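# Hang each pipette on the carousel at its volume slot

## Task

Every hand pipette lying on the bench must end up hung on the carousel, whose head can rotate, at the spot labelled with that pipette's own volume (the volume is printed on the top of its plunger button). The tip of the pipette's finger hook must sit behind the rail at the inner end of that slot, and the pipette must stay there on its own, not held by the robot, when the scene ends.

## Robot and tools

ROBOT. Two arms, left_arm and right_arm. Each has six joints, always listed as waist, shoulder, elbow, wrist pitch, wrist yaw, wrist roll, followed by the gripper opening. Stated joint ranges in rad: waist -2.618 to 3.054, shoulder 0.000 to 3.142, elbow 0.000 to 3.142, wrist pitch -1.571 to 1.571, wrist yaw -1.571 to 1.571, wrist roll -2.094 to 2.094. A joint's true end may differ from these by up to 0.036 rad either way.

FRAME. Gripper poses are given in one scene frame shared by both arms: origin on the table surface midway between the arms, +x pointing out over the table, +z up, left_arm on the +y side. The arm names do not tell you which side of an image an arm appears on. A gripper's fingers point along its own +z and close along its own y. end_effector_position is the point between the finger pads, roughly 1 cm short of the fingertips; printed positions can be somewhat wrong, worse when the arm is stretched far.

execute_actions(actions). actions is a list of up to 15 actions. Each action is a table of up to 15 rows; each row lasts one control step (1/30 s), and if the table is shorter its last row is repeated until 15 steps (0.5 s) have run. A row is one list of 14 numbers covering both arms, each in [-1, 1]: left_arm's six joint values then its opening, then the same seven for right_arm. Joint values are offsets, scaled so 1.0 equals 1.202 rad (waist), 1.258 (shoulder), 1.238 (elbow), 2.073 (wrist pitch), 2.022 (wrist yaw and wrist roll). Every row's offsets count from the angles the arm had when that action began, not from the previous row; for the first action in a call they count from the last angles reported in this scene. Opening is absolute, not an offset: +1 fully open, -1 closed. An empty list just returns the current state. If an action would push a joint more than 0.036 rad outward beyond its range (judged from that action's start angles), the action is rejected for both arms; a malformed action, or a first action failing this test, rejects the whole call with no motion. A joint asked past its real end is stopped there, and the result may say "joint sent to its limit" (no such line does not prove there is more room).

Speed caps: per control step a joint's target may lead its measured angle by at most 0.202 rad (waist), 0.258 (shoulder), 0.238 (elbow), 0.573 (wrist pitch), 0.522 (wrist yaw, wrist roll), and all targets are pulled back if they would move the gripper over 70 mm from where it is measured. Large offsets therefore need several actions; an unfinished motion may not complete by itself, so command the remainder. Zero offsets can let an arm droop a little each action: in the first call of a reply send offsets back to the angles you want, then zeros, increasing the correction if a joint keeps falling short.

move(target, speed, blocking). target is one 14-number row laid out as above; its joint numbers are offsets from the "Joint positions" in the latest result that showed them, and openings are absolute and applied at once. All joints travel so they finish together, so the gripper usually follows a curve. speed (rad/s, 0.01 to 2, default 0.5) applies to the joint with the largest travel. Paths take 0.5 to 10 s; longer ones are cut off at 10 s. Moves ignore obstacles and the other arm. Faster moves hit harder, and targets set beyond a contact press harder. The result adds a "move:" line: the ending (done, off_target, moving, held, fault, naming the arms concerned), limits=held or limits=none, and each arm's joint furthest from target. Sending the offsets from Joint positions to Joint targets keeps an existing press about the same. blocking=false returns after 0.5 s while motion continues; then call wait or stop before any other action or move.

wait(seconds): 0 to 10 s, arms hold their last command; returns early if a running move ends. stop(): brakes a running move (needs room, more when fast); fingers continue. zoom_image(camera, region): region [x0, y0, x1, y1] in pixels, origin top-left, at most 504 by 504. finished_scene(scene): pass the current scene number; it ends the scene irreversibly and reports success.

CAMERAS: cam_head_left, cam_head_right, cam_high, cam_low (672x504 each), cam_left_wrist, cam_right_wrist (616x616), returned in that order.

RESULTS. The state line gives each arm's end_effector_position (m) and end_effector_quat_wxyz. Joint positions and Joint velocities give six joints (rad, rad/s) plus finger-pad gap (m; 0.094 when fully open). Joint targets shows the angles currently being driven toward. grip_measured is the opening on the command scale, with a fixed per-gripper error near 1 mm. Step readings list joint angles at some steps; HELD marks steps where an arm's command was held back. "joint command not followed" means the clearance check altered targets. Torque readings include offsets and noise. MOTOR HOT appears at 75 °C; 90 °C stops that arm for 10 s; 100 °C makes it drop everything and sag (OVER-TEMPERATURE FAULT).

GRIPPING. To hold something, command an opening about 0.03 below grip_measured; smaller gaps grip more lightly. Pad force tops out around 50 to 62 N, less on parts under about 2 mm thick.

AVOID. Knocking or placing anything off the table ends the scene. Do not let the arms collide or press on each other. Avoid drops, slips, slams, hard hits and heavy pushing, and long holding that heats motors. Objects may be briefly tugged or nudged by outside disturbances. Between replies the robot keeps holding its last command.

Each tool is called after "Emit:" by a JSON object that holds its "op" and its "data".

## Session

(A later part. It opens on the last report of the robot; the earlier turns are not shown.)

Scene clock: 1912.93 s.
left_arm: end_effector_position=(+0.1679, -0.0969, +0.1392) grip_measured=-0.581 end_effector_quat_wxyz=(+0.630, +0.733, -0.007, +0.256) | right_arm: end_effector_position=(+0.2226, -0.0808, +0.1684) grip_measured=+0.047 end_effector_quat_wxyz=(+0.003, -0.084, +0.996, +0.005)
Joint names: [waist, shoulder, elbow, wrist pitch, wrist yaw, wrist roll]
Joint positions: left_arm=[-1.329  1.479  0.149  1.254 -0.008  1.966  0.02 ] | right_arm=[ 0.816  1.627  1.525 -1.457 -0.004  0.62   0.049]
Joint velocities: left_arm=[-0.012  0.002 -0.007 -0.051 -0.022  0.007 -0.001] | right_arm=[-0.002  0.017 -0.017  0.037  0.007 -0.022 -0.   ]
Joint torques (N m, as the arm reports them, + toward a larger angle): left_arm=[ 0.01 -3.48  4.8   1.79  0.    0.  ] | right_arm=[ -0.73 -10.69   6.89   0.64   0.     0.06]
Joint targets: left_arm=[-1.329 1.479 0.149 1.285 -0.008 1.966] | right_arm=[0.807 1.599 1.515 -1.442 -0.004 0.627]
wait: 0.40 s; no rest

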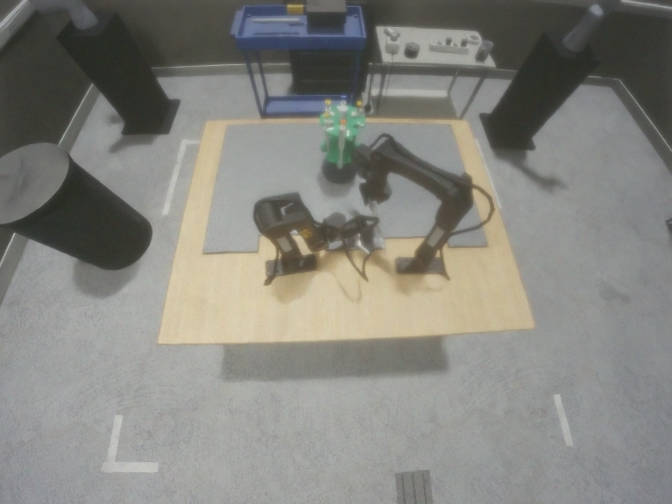

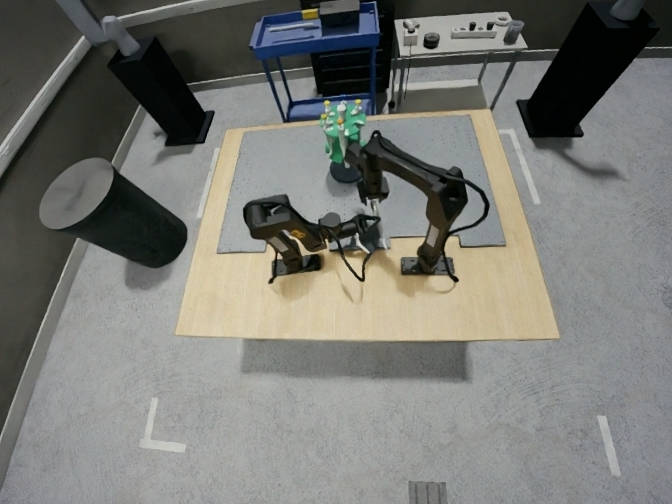

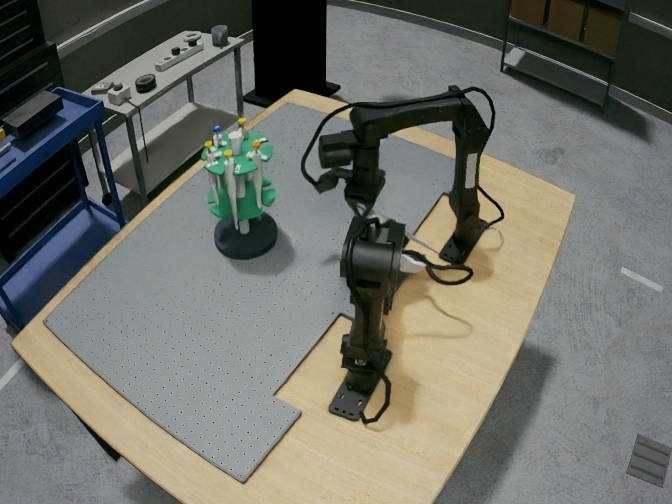

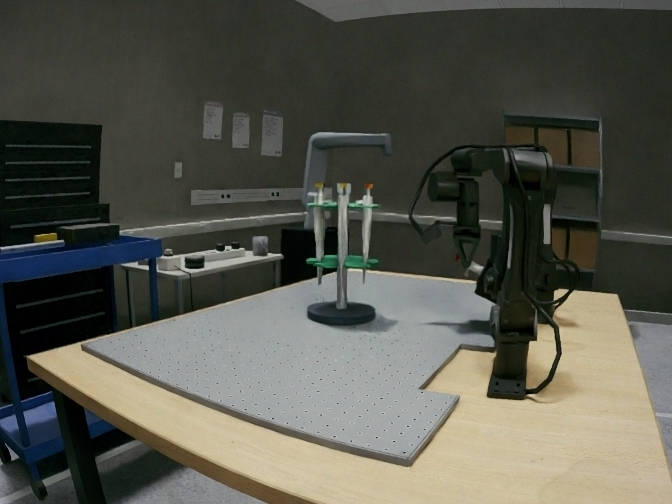

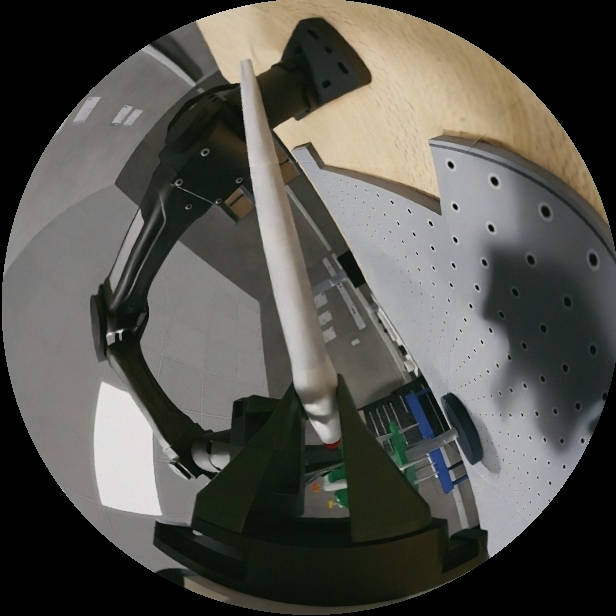

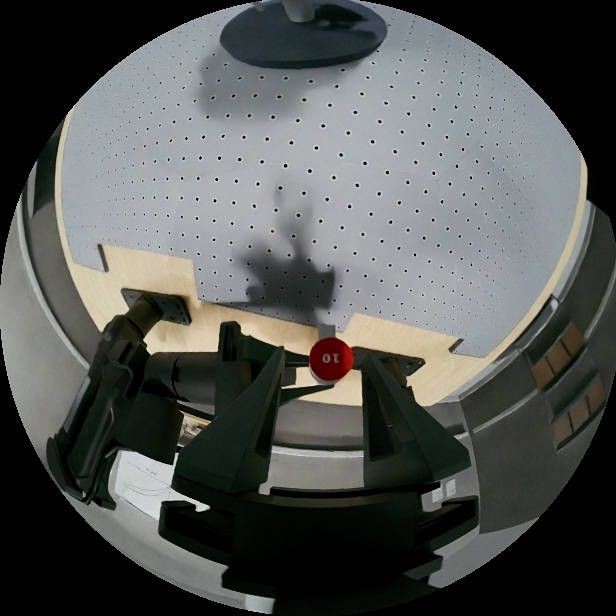

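Emit:
{"op": "execute_actions", "data": {"actions": [[[0,0,0,0.015,0,0,-0.62,0.003,-0.024,-0.010,0.003,0,0.005,0.02],[0,0,0,0.015,0,0,-0.62,0.006,-0.026,-0.013,0.003,0,0.008,-0.01],[0,0,0,0.015,0,0,-0.62,0.008,-0.028,-0.016,0.003,0,0.011,-0.04],[0,0,0,0.015,0,0,-0.62,0.010,-0.030,-0.019,0.003,0,0.014,-0.07],[0,0,0,0.015,0,0,-0.62,0.012,-0.032,-0.022,0.003,0,0.017,-0.10],[0,0,0,0.015,0,0,-0.62,0.013,-0.033,-0.025,0.003,0,0.019,-0.13],[0,0,0,0.015,0,0,-0.62,0.013,-0.034,-0.027,0.003,0,0.021,-0.16],[0,0,0,0.015,0,0,-0.62,0.013,-0.034,-0.028,0.003,0,0.021,-0.19],[0,0,0,0.015,0,0,-0.62,0.013,-0.034,-0.028,0.003,0,0.021,-0.22],[0,0,0,0.015,0,0,-0.62,0.013,-0.034,-0.028,0.003,0,0.021,-0.25],[0,0,0,0.015,0,0,-0.62,0.013,-0.034,-0.028,0.003,0,0.021,-0.28],[0,0,0,0.015,0,0,-0.62,0.013,-0.034,-0.028,0.003,0,0.021,-0.30]]]}}

Emit:
{"op": "zoom_image", "data": {"camera": "cam_right_wrist", "region": [250, 280, 410, 430]}}

Emit:
{"op": "zoom_image", "data": {"camera": "cam_low", "region": [420, 200, 520, 310]}}

Scene clock: 1952.93 s.
left_arm: end_effector_position=(+0.1679, -0.0969, +0.1392) grip_measured=-0.581 end_effector_quat_wxyz=(+0.630, +0.733, -0.007, +0.256) | right_arm: end_effector_position=(+0.2182, -0.0827, +0.1668) grip_measured=-0.297 end_effector_quat_wxyz=(+0.002, -0.070, +0.998, +0.004)
Joint names: [waist, shoulder, elbow, wrist pitch, wrist yaw, wrist roll]
Joint positions: left_arm=[-1.329  1.479  0.149  1.254 -0.008  1.966  0.02 ] | right_arm=[ 0.822  1.614  1.504 -1.454 -0.004  0.653  0.033]
Joint velocities: left_arm=[-0.017 -0.002 -0.007 -0.037 -0.007 -0.037  0.001] | right_arm=[ 0.002 -0.007  0.012 -0.037  0.051  0.051  0.   ]
Joint torques (N m, as the arm reports them, + toward a larger angle): left_arm=[ 0.01 -3.49  4.83  1.78  0.    0.  ] | right_arm=[  0.63 -10.55   6.66   0.49  -0.03   0.08]
Joint targets: left_arm=[-1.329 1.479 0.149 1.285 -0.008 1.966] | right_arm=[0.831 1.584 1.490 -1.451 -0.004 0.663]
Step readings (joint positions):
0: left_arm=[-1.329 1.479 0.149 1.254 -0.008 1.966] | right_arm=[0.816 1.627 1.525 -1.455 -0.004 0.621]
1: left_arm=[-1.329 1.479 0.149 1.254 -0.008 1.966] | right_arm=[0.816 1.627 1.525 -1.455 -0.004 0.621]
2: left_arm=[-1.329 1.479 0.149 1.254 -0.008 1.966] | right_arm=[0.816 1.627 1.525 -1.455 -0.004 0.623]
4: left_arm=[-1.329 1.479 0.149 1.254 -0.008 1.966] | right_arm=[0.816 1.627 1.525 -1.455 -0.004 0.628]
8: left_arm=[-1.329 1.479 0.149 1.254 -0.008 1.966] | right_arm=[0.820 1.617 1.508 -1.454 -0.004 0.643]
15: Joint positions above

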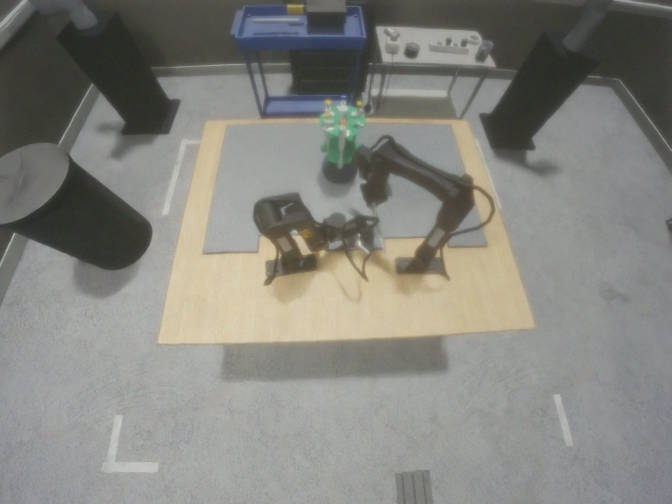

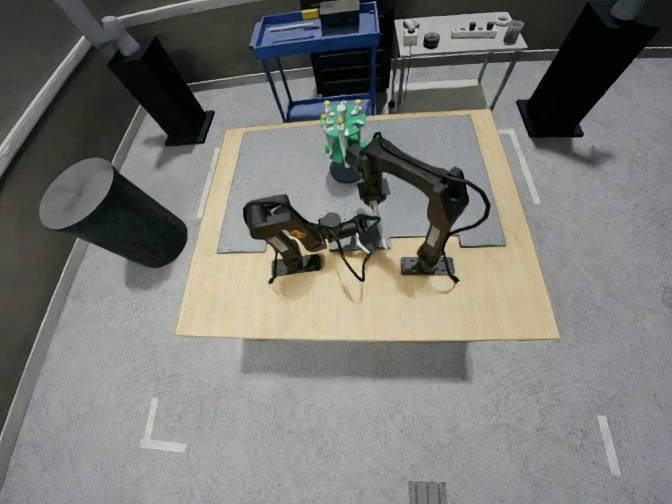

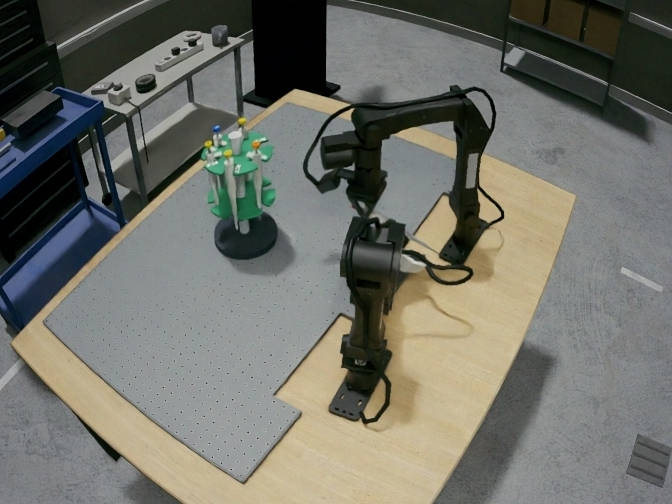

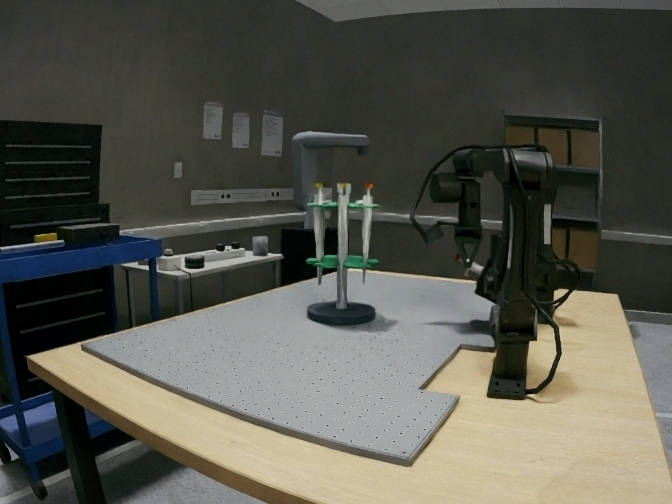

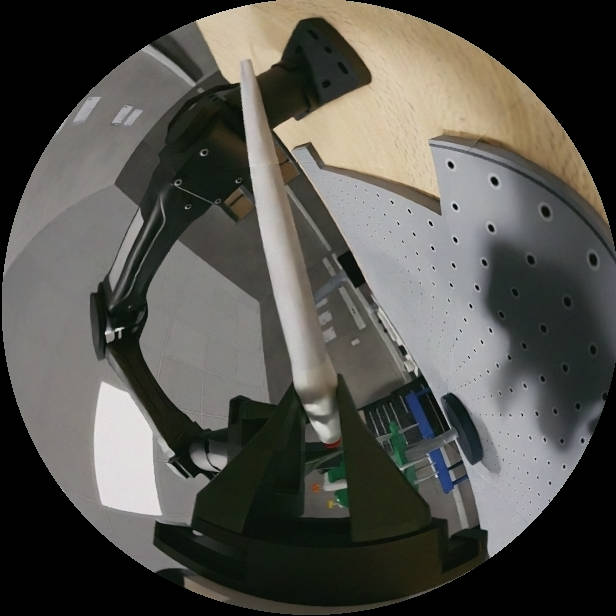

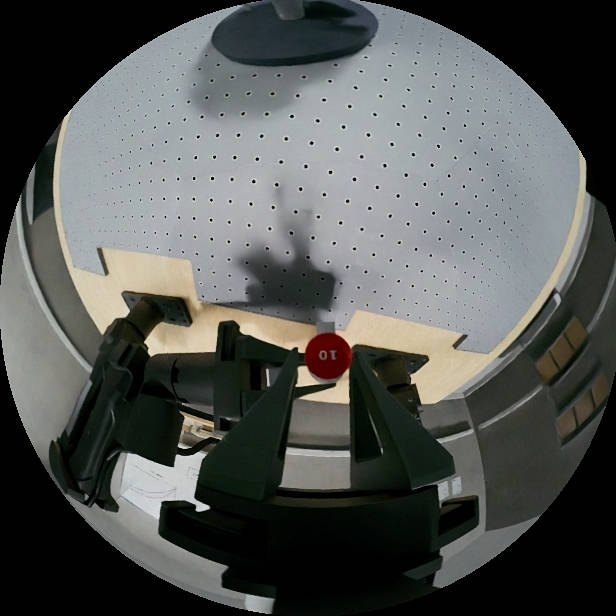

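Region (250, 280, 410, 430) of cam_right_wrist's 616x616 image, scaled by 3.150, with more detail than that image has; it fills the top 472 rows of this view, and the rest is white.

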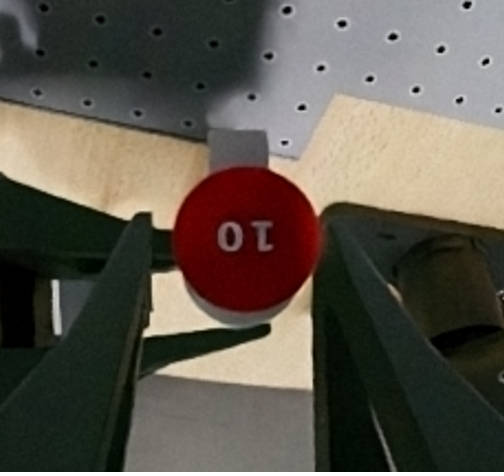

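Region (420, 200, 520, 310) of cam_low's 672x504 image, scaled by 4.582, with more detail than that image has; it fills the left 458 columns of this view, and the rest is white.

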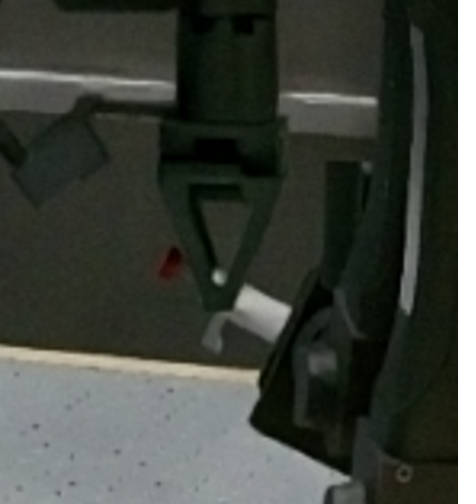

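Emit:
{"op": "execute_actions", "data": {"actions": [[[0,0,0,0.015,0,0,-0.62,0,-0.015,-0.013,0.002,0,0,-0.31],[0,0,0,0.015,0,0,-0.62,0,-0.015,-0.016,0.002,0,0,-0.33],[0,0,0,0.015,0,0,-0.62,0,-0.015,-0.019,0.002,0,0,-0.35],[0,0,0,0.015,0,0,-0.62,0,-0.015,-0.020,0.002,0,0,-0.37],[0,0,0,0.015,0,0,-0.62,0,-0.015,-0.020,0.002,0,0,-0.39],[0,0,0,0.015,0,0,-0.62,0,-0.015,-0.020,0.002,0,0,-0.41],[0,0,0,0.015,0,0,-0.62,0,-0.015,-0.020,0.002,0,0,-0.43],[0,0,0,0.015,0,0,-0.62,0,-0.015,-0.020,0.002,0,0,-0.45],[0,0,0,0.015,0,0,-0.62,0,-0.015,-0.020,0.002,0,0,-0.47],[0,0,0,0.015,0,0,-0.62,0,-0.015,-0.018,0.002,0,0,-0.49],[0,0,0,0.015,0,0,-0.62,0,-0.015,-0.016,0.002,0,0,-0.51],[0,0,0,0.015,0,0,-0.62,0,-0.015,-0.014,0.002,0,0,-0.53],[0,0,0,0.015,0,0,-0.62,0,-0.015,-0.012,0.002,0,0,-0.55],[0,0,0,0.015,0,0,-0.62,0,-0.015,-0.010,0.002,0,0,-0.58],[0,0,0,0.015,0,0,-0.62,0,-0.015,-0.008,0.002,0,0,-0.61]]]}}

Emit:
{"op": "wait", "data": {"seconds": 0.2}}

Emit:
{"op": "zoom_image", "data": {"camera": "cam_right_wrist", "region": [250, 280, 410, 430]}}

Emit:
{"op": "zoom_image", "data": {"camera": "cam_low", "region": [420, 200, 520, 310]}}

Scene clock: 1966.67 s.
left_arm: end_effector_position=(+0.1677, -0.0970, +0.1392) grip_measured=-0.581 end_effector_quat_wxyz=(+0.630, +0.733, -0.008, +0.257) | right_arm: end_effector_position=(+0.2164, -0.0851, +0.1637) grip_measured=-0.558 end_effector_quat_wxyz=(-0.003, -0.072, +0.997, -0.001)
Joint names: [waist, shoulder, elbow, wrist pitch, wrist yaw, wrist roll]
Joint positions: left_arm=[-1.329  1.479  0.149  1.254 -0.007  1.969  0.02 ] | right_arm=[ 0.822  1.614  1.492 -1.455 -0.001  0.649  0.021]
Joint velocities: left_arm=[ 0.007 -0.012  0.002 -0.022 -0.051 -0.066  0.   ] | right_arm=[-0.022 -0.007 -0.012  0.007 -0.066 -0.11  -0.001]
Joint torques (N m, as the arm reports them, + toward a larger angle): left_arm=[ 0.03 -3.49  4.83  1.78 -0.03 -0.03] | right_arm=[-0.01 -9.67  7.99  0.54 -0.05  0.14]
Joint targets: left_arm=[-1.329 1.479 0.149 1.285 -0.008 1.966] | right_arm=[0.822 1.595 1.494 -1.449 -0.004 0.653]
Step readings (joint positions):
0: left_arm=[-1.329 1.479 0.149 1.254 -0.008 1.966] | right_arm=[0.822 1.614 1.504 -1.454 -0.004 0.656]
1: left_arm=[-1.329 1.479 0.149 1.254 -0.008 1.966] | right_arm=[0.822 1.614 1.504 -1.454 -0.004 0.656]
2: left_arm=[-1.329 1.479 0.149 1.254 -0.008 1.966] | right_arm=[0.822 1.614 1.504 -1.454 -0.004 0.656]
4: left_arm=[-1.329 1.479 0.149 1.254 -0.008 1.966] | right_arm=[0.822 1.614 1.503 -1.453 -0.004 0.656]
8: left_arm=[-1.329 1.479 0.149 1.254 -0.008 1.966] | right_arm=[0.822 1.614 1.493 -1.453 -0.004 0.656]
15: Joint positions above

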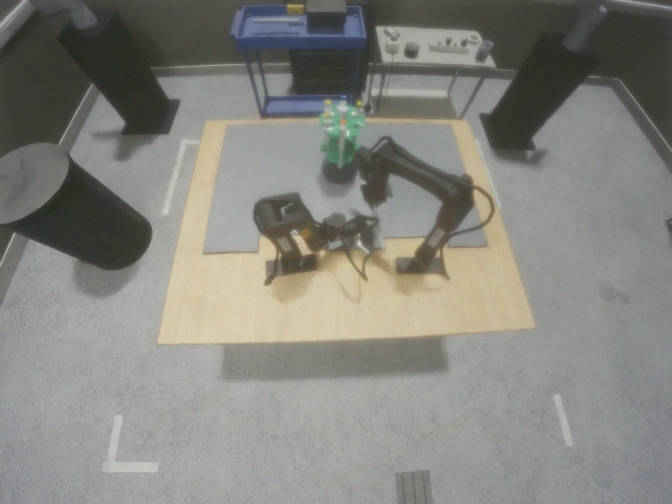

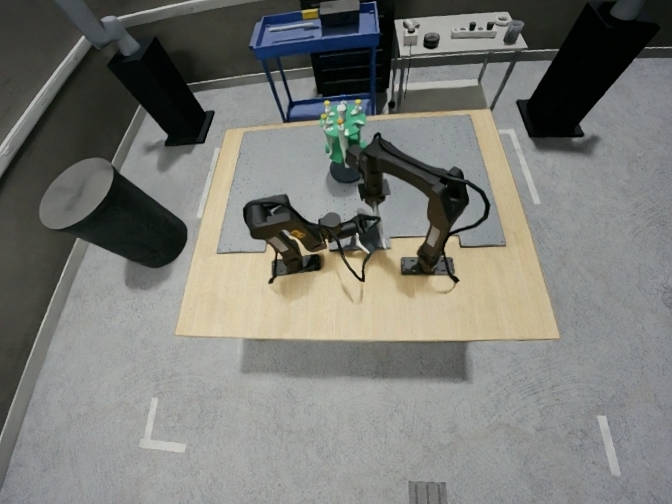

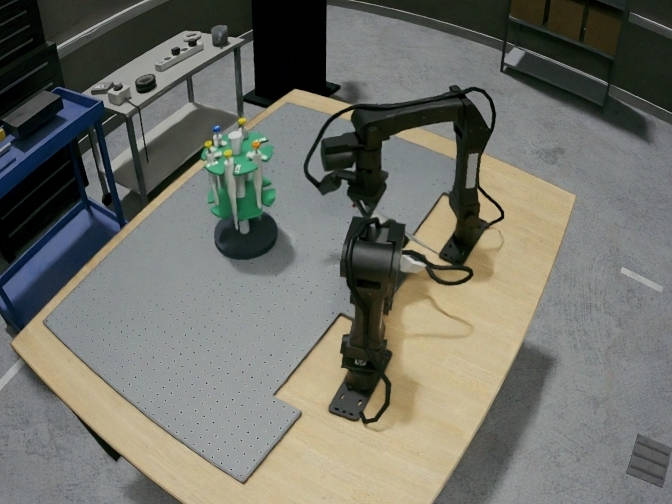

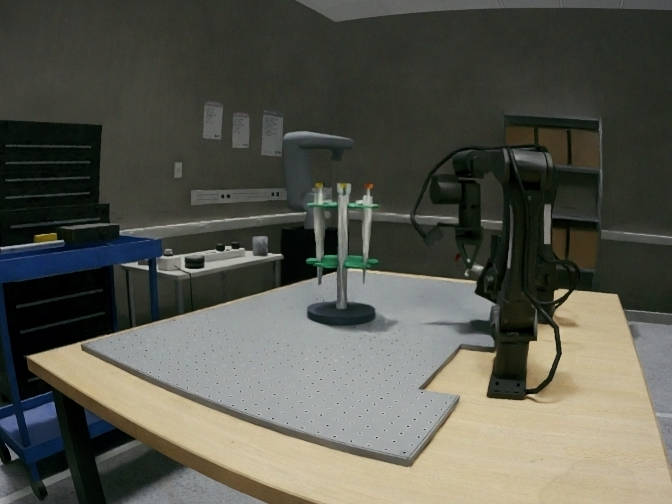

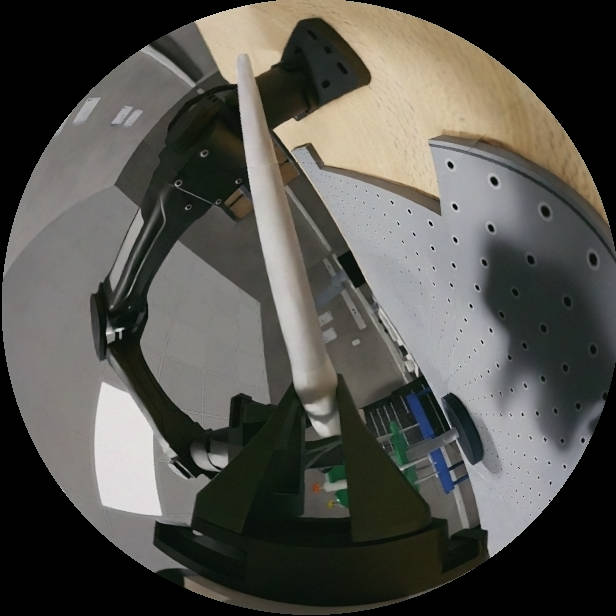

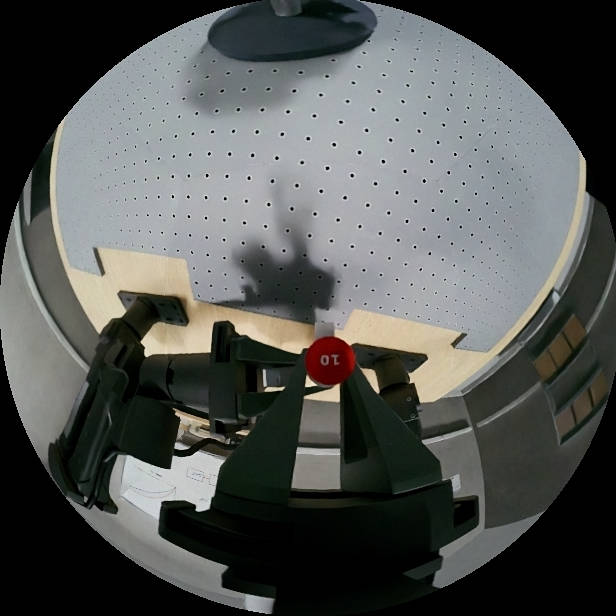

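Scene clock: 1966.87 s.
left_arm: end_effector_position=(+0.1677, -0.0970, +0.1392) grip_measured=-0.581 end_effector_quat_wxyz=(+0.630, +0.733, -0.009, +0.257) | right_arm: end_effector_position=(+0.2164, -0.0851, +0.1637) grip_measured=-0.558 end_effector_quat_wxyz=(-0.003, -0.074, +0.997, -0.001)
Joint names: [waist, shoulder, elbow, wrist pitch, wrist yaw, wrist roll]
Joint positions: left_arm=[-1.329  1.479  0.149  1.254 -0.006  1.97   0.02 ] | right_arm=[ 0.822  1.614  1.492 -1.455 -0.001  0.646  0.021]
Joint velocities: left_arm=[-0.012 -0.007 -0.012 -0.022  0.037 -0.007  0.   ] | right_arm=[ 0.002 -0.007 -0.007 -0.037 -0.022  0.051 -0.001]
Joint torques (N m, as the arm reports them, + toward a larger angle): left_arm=[ 0.02 -3.5   4.81  1.78 -0.01 -0.04] | right_arm=[-0.01 -9.65  7.97  0.51 -0.04  0.11]
Joint targets: left_arm=[-1.329 1.479 0.149 1.285 -0.008 1.966] | right_arm=[0.822 1.595 1.494 -1.449 -0.004 0.653]
wait: 0.20 s; no rest

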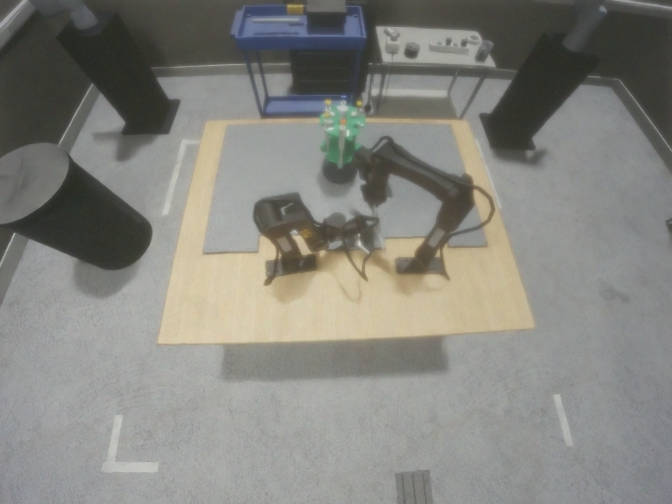

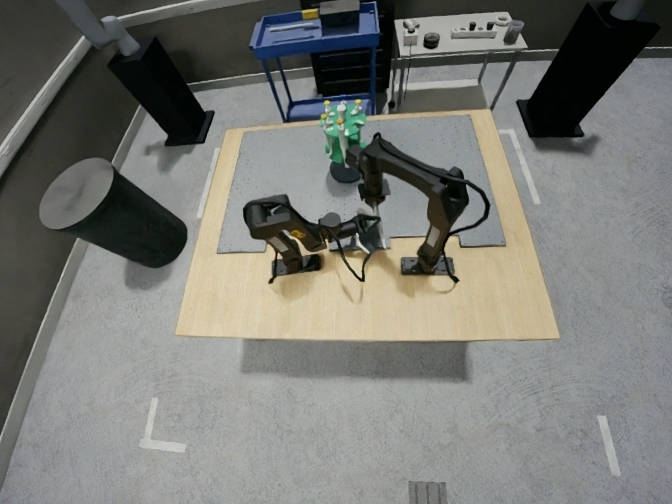

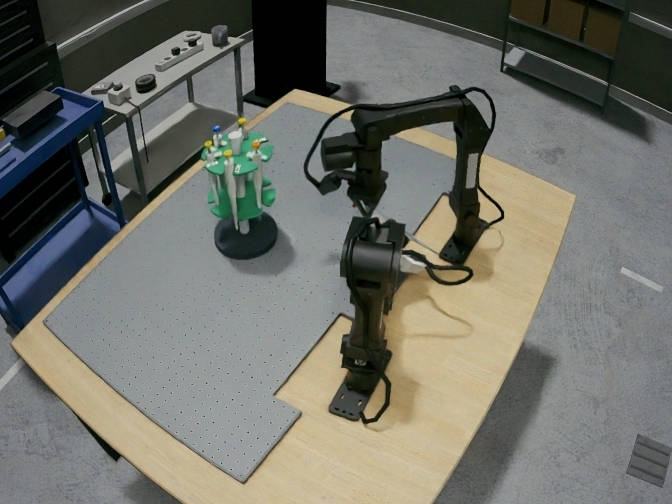

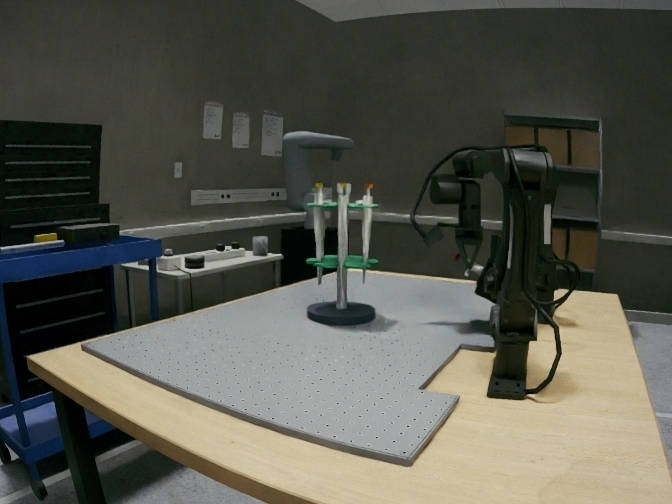

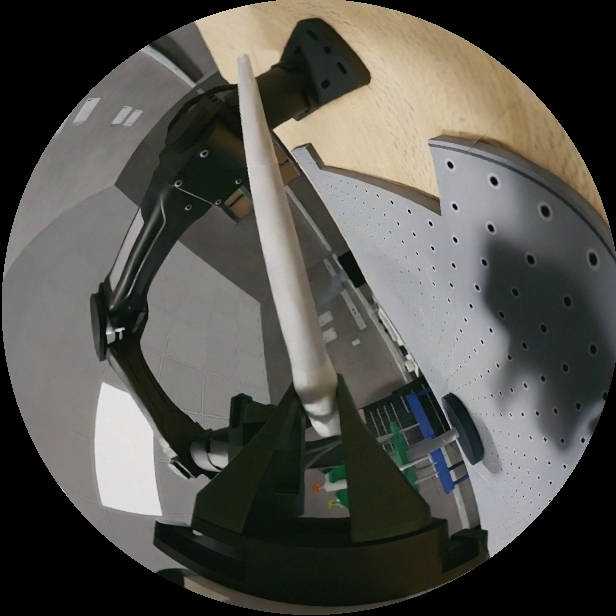

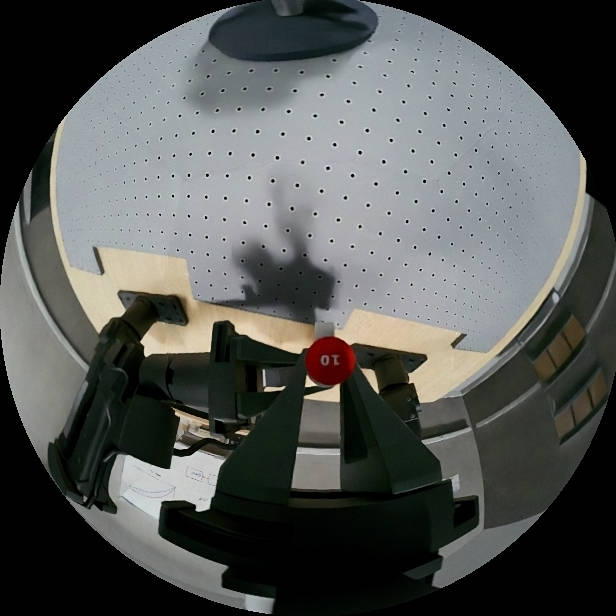

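Region (250, 280, 410, 430) of cam_right_wrist's 616x616 image, scaled by 3.150, with more detail than that image has; it fills the top 472 rows of this view, and the rest is white.

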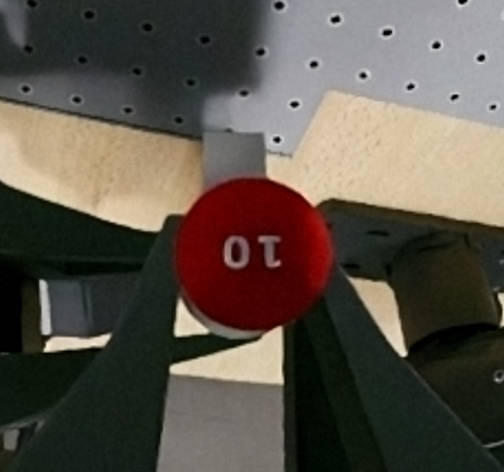

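Region (420, 200, 520, 310) of cam_low's 672x504 image, scaled by 4.582, with more detail than that image has; it fills the left 458 columns of this view, and the rest is white.

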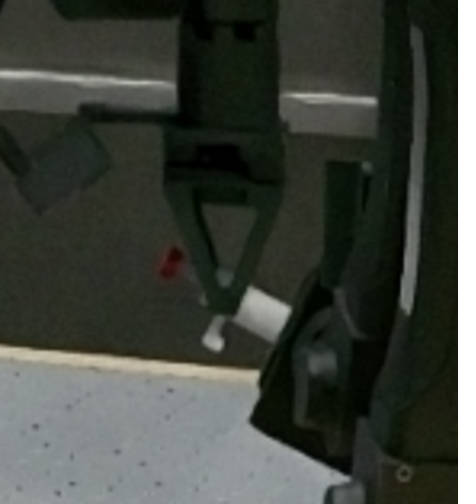

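Emit:
{"op": "execute_actions", "data": {"actions": [[[0,0,0,0.015,0,0,-0.60,0,-0.015,0.008,0.003,0,0,-0.61],[0,0,0,0.015,0,0,-0.585,0,-0.015,0.008,0.003,0,0,-0.61],[0,0,0,0.015,0,0,-0.57,0,-0.015,0.008,0.003,0,0,-0.61],[0,0,0,0.015,0,0,-0.555,0,-0.015,0.008,0.003,0,0,-0.61],[0,0,0,0.015,0,0,-0.54,0,-0.015,0.008,0.003,0,0,-0.61],[0,0,0,0.015,0,0,-0.52,0,-0.015,0.008,0.003,0,0,-0.61],[0,0,0,0.015,0,0,-0.49,0,-0.015,0.008,0.003,0,0,-0.61],[0,0,0,0.015,0,0,-0.44,0,-0.015,0.008,0.003,0,0,-0.61],[0,0,0,0.015,0,0,-0.37,0,-0.015,0.008,0.003,0,0,-0.61],[0,0,0,0.015,0,0,-0.29,0,-0.015,0.008,0.003,0,0,-0.61],[0,0,0,0.015,0,0,-0.21,0,-0.015,0.008,0.003,0,0,-0.61],[0,0,0,0.015,0,0,-0.13,0,-0.015,0.008,0.003,0,0,-0.61],[0,0,0,0.015,0,0,-0.05,0,-0.015,0.008,0.003,0,0,-0.61],[0,0,0,0.015,0,0,0.03,0,-0.015,0.008,0.003,0,0,-0.61],[0,0,0,0.015,0,0,0.10,0,-0.015,0.008,0.003,0,0,-0.61]]]}}

Emit:
{"op": "move", "data": {"target": [0,-0.32,-0.11,-0.105,0,0,0.10,0,-0.015,0.012,0.003,0,0,-0.61], "speed": 0.6}}

Scene clock: 2051.57 s.
left_arm: end_effector_position=(+0.1677, -0.0971, +0.1401) grip_measured=+0.061 end_effector_quat_wxyz=(+0.631, +0.732, -0.010, +0.258) | right_arm: end_effector_position=(+0.2164, -0.0853, +0.1637) grip_measured=-0.560 end_effector_quat_wxyz=(-0.003, -0.075, +0.997, -0.002)
Joint names: [waist, shoulder, elbow, wrist pitch, wrist yaw, wrist roll]
Joint positions: left_arm=[-1.329  1.479  0.149  1.258 -0.006  1.972  0.05 ] | right_arm=[ 0.822  1.614  1.492 -1.455 -0.     0.643  0.021]
Joint velocities: left_arm=[ 0.017  0.002  0.007 -0.007  0.037 -0.037  0.075] | right_arm=[ 0.007 -0.007 -0.007 -0.051 -0.037 -0.037  0.001]
Joint torques (N m, as the arm reports them, + toward a larger angle): left_arm=[ 0.01 -3.49  4.81  1.76  0.   -0.03] | right_arm=[-0.09 -9.61  8.67  0.51 -0.02  0.04]
Joint targets: left_arm=[-1.329 1.479 0.149 1.285 -0.006 1.970] | right_arm=[0.822 1.595 1.502 -1.449 -0.001 0.646]
Step readings (joint positions):
0: left_arm=[-1.329 1.479 0.149 1.254 -0.006 1.970] | right_arm=[0.822 1.614 1.492 -1.455 -0.001 0.646]
1: left_arm=[-1.329 1.479 0.149 1.254 -0.006 1.970] | right_arm=[0.822 1.614 1.492 -1.455 -0.001 0.645]
2: left_arm=[-1.329 1.479 0.149 1.254 -0.006 1.971] | right_arm=[0.822 1.614 1.492 -1.455 -0.001 0.644]
4: left_arm=[-1.329 1.479 0.149 1.254 -0.006 1.971] | right_arm=[0.822 1.614 1.492 -1.455 -0.001 0.643]
8: left_arm=[-1.329 1.479 0.149 1.255 -0.006 1.971] | right_arm=[0.822 1.614 1.492 -1.455 -0.000 0.643]
15: Joint positions above

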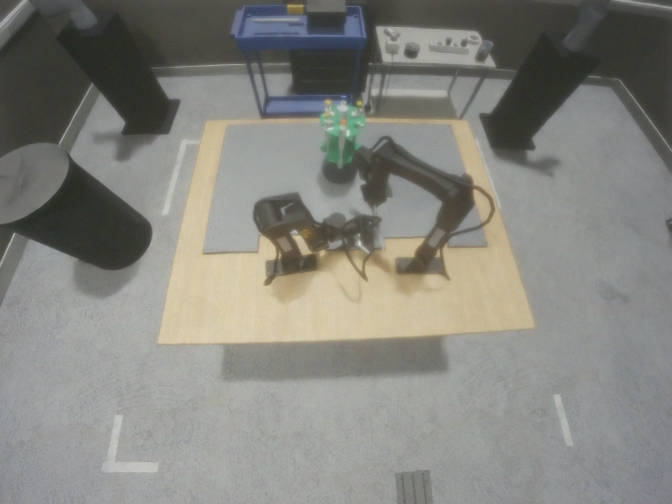

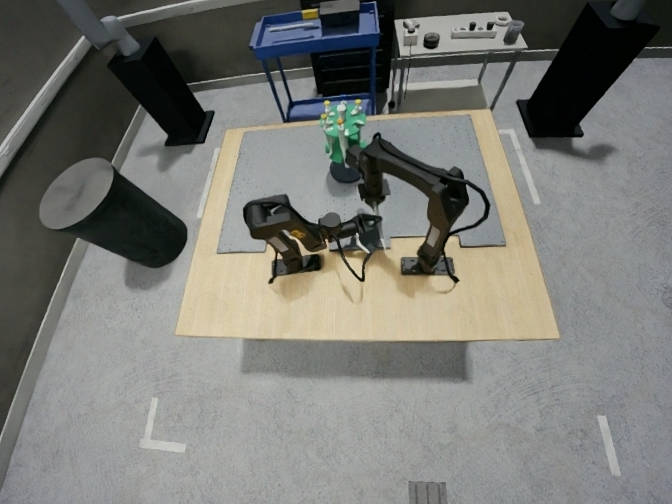

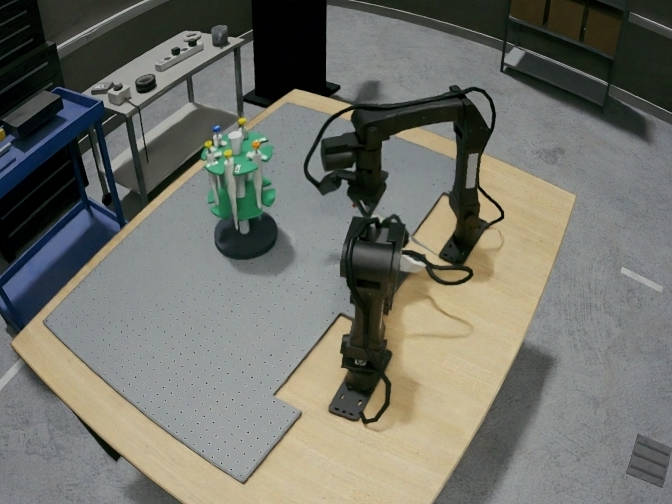

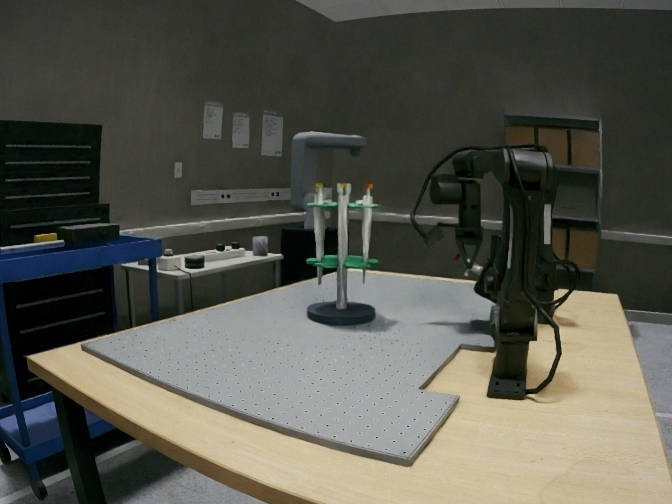

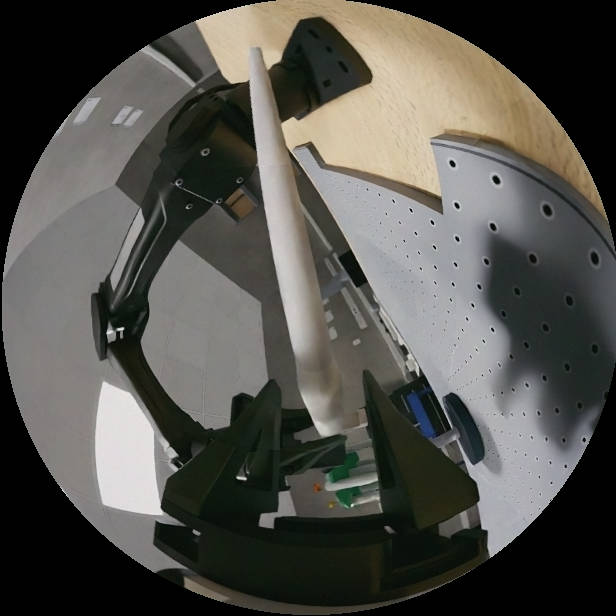

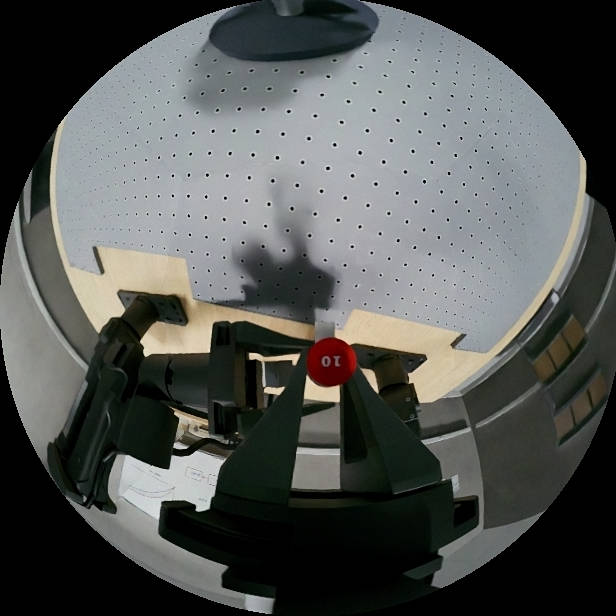

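Scene clock: 2052.97 s.
left_arm: end_effector_position=(+0.1526, -0.0580, +0.1594) grip_measured=+0.099 end_effector_quat_wxyz=(+0.644, +0.718, -0.010, +0.264) | right_arm: end_effector_position=(+0.2164, -0.0853, +0.1637) grip_measured=-0.560 end_effector_quat_wxyz=(-0.003, -0.075, +0.997, -0.002)
Joint names: [waist, shoulder, elbow, wrist pitch, wrist yaw, wrist roll]
Joint positions: left_arm=[-1.329  1.1    0.028  1.04  -0.006  1.973  0.052] | right_arm=[ 0.822  1.614  1.492 -1.455 -0.     0.643  0.021]
Joint velocities: left_arm=[ 0.002  0.012  0.007 -0.007 -0.051 -0.022 -0.   ] | right_arm=[-0.017  0.012  0.002 -0.007 -0.022 -0.066 -0.001]
Joint torques (N m, as the arm reports them, + toward a larger angle): left_arm=[ 0.01 -3.19  4.75  1.49  0.   -0.01] | right_arm=[-0.03 -9.57  9.    0.53 -0.02 -0.01]
Joint targets: left_arm=[-1.329 1.077 0.013 1.040 -0.006 1.972] | right_arm=[0.822 1.595 1.507 -1.449 -0.000 0.643]
move: off_target (left_arm); limits=none; left_arm: farthest joint: the shoulder, 0.024 radians from its target (0.403 radians at the start); right_arm: farthest joint: the shoulder, 0.019 radians from its target (0.019 radians at the start)

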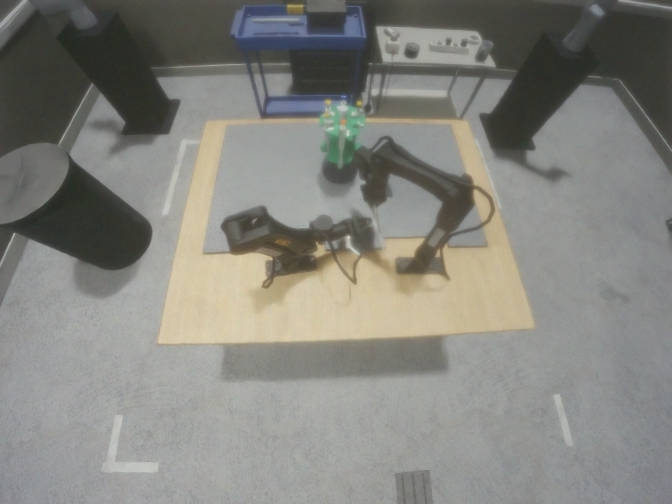

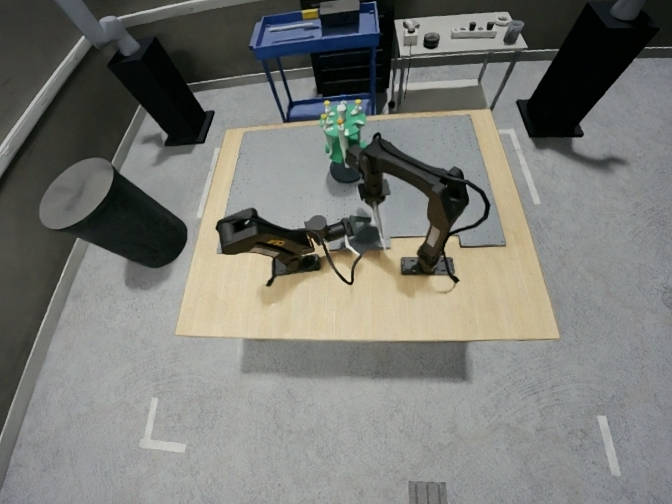

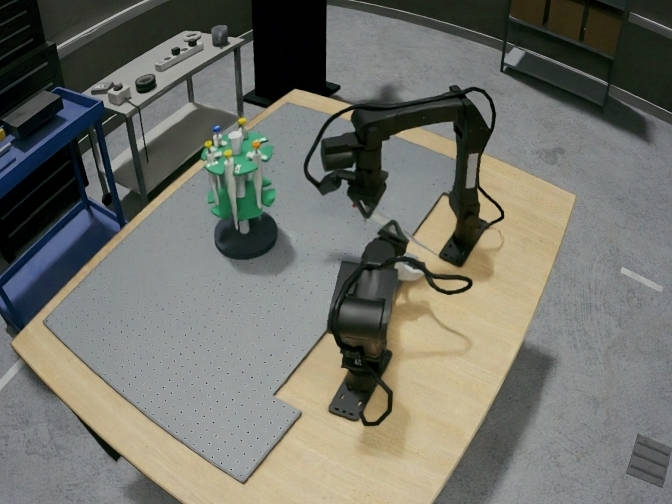

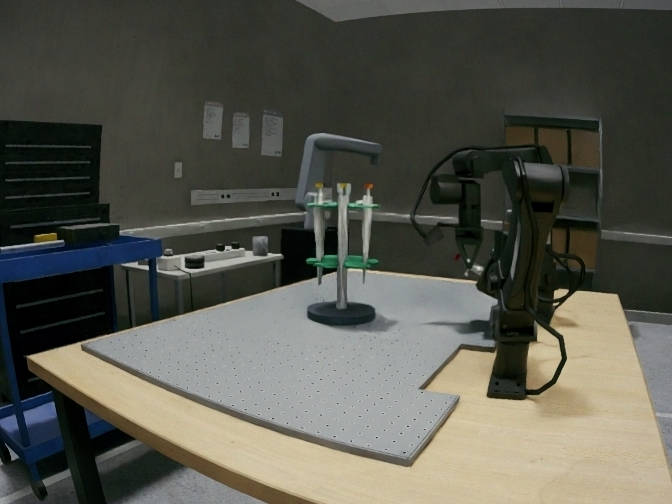

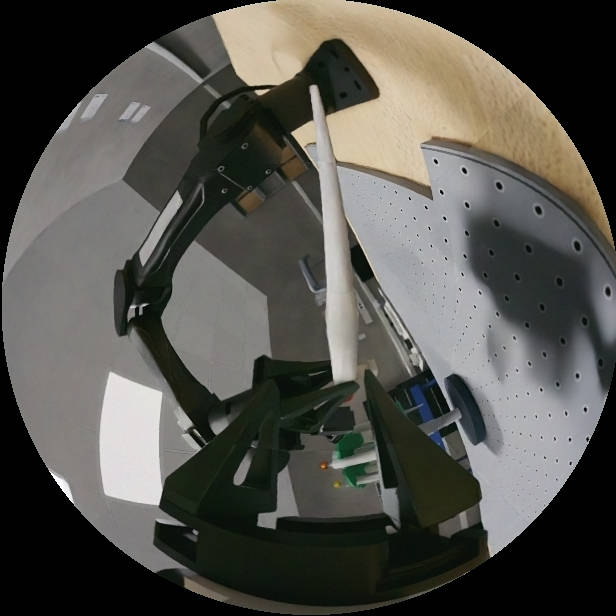

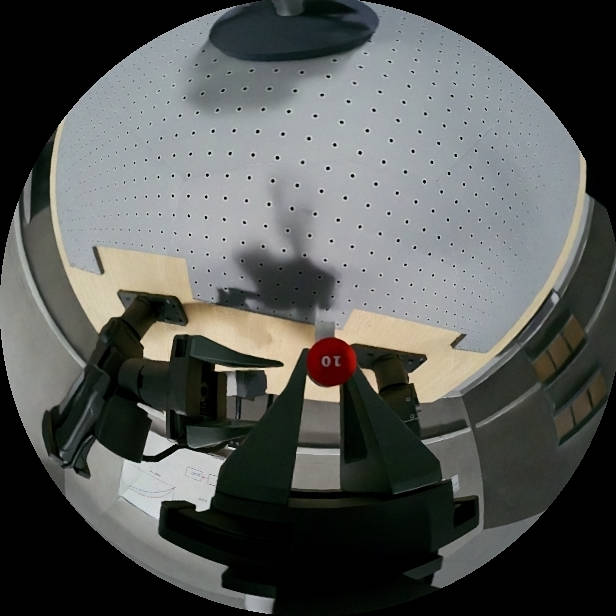

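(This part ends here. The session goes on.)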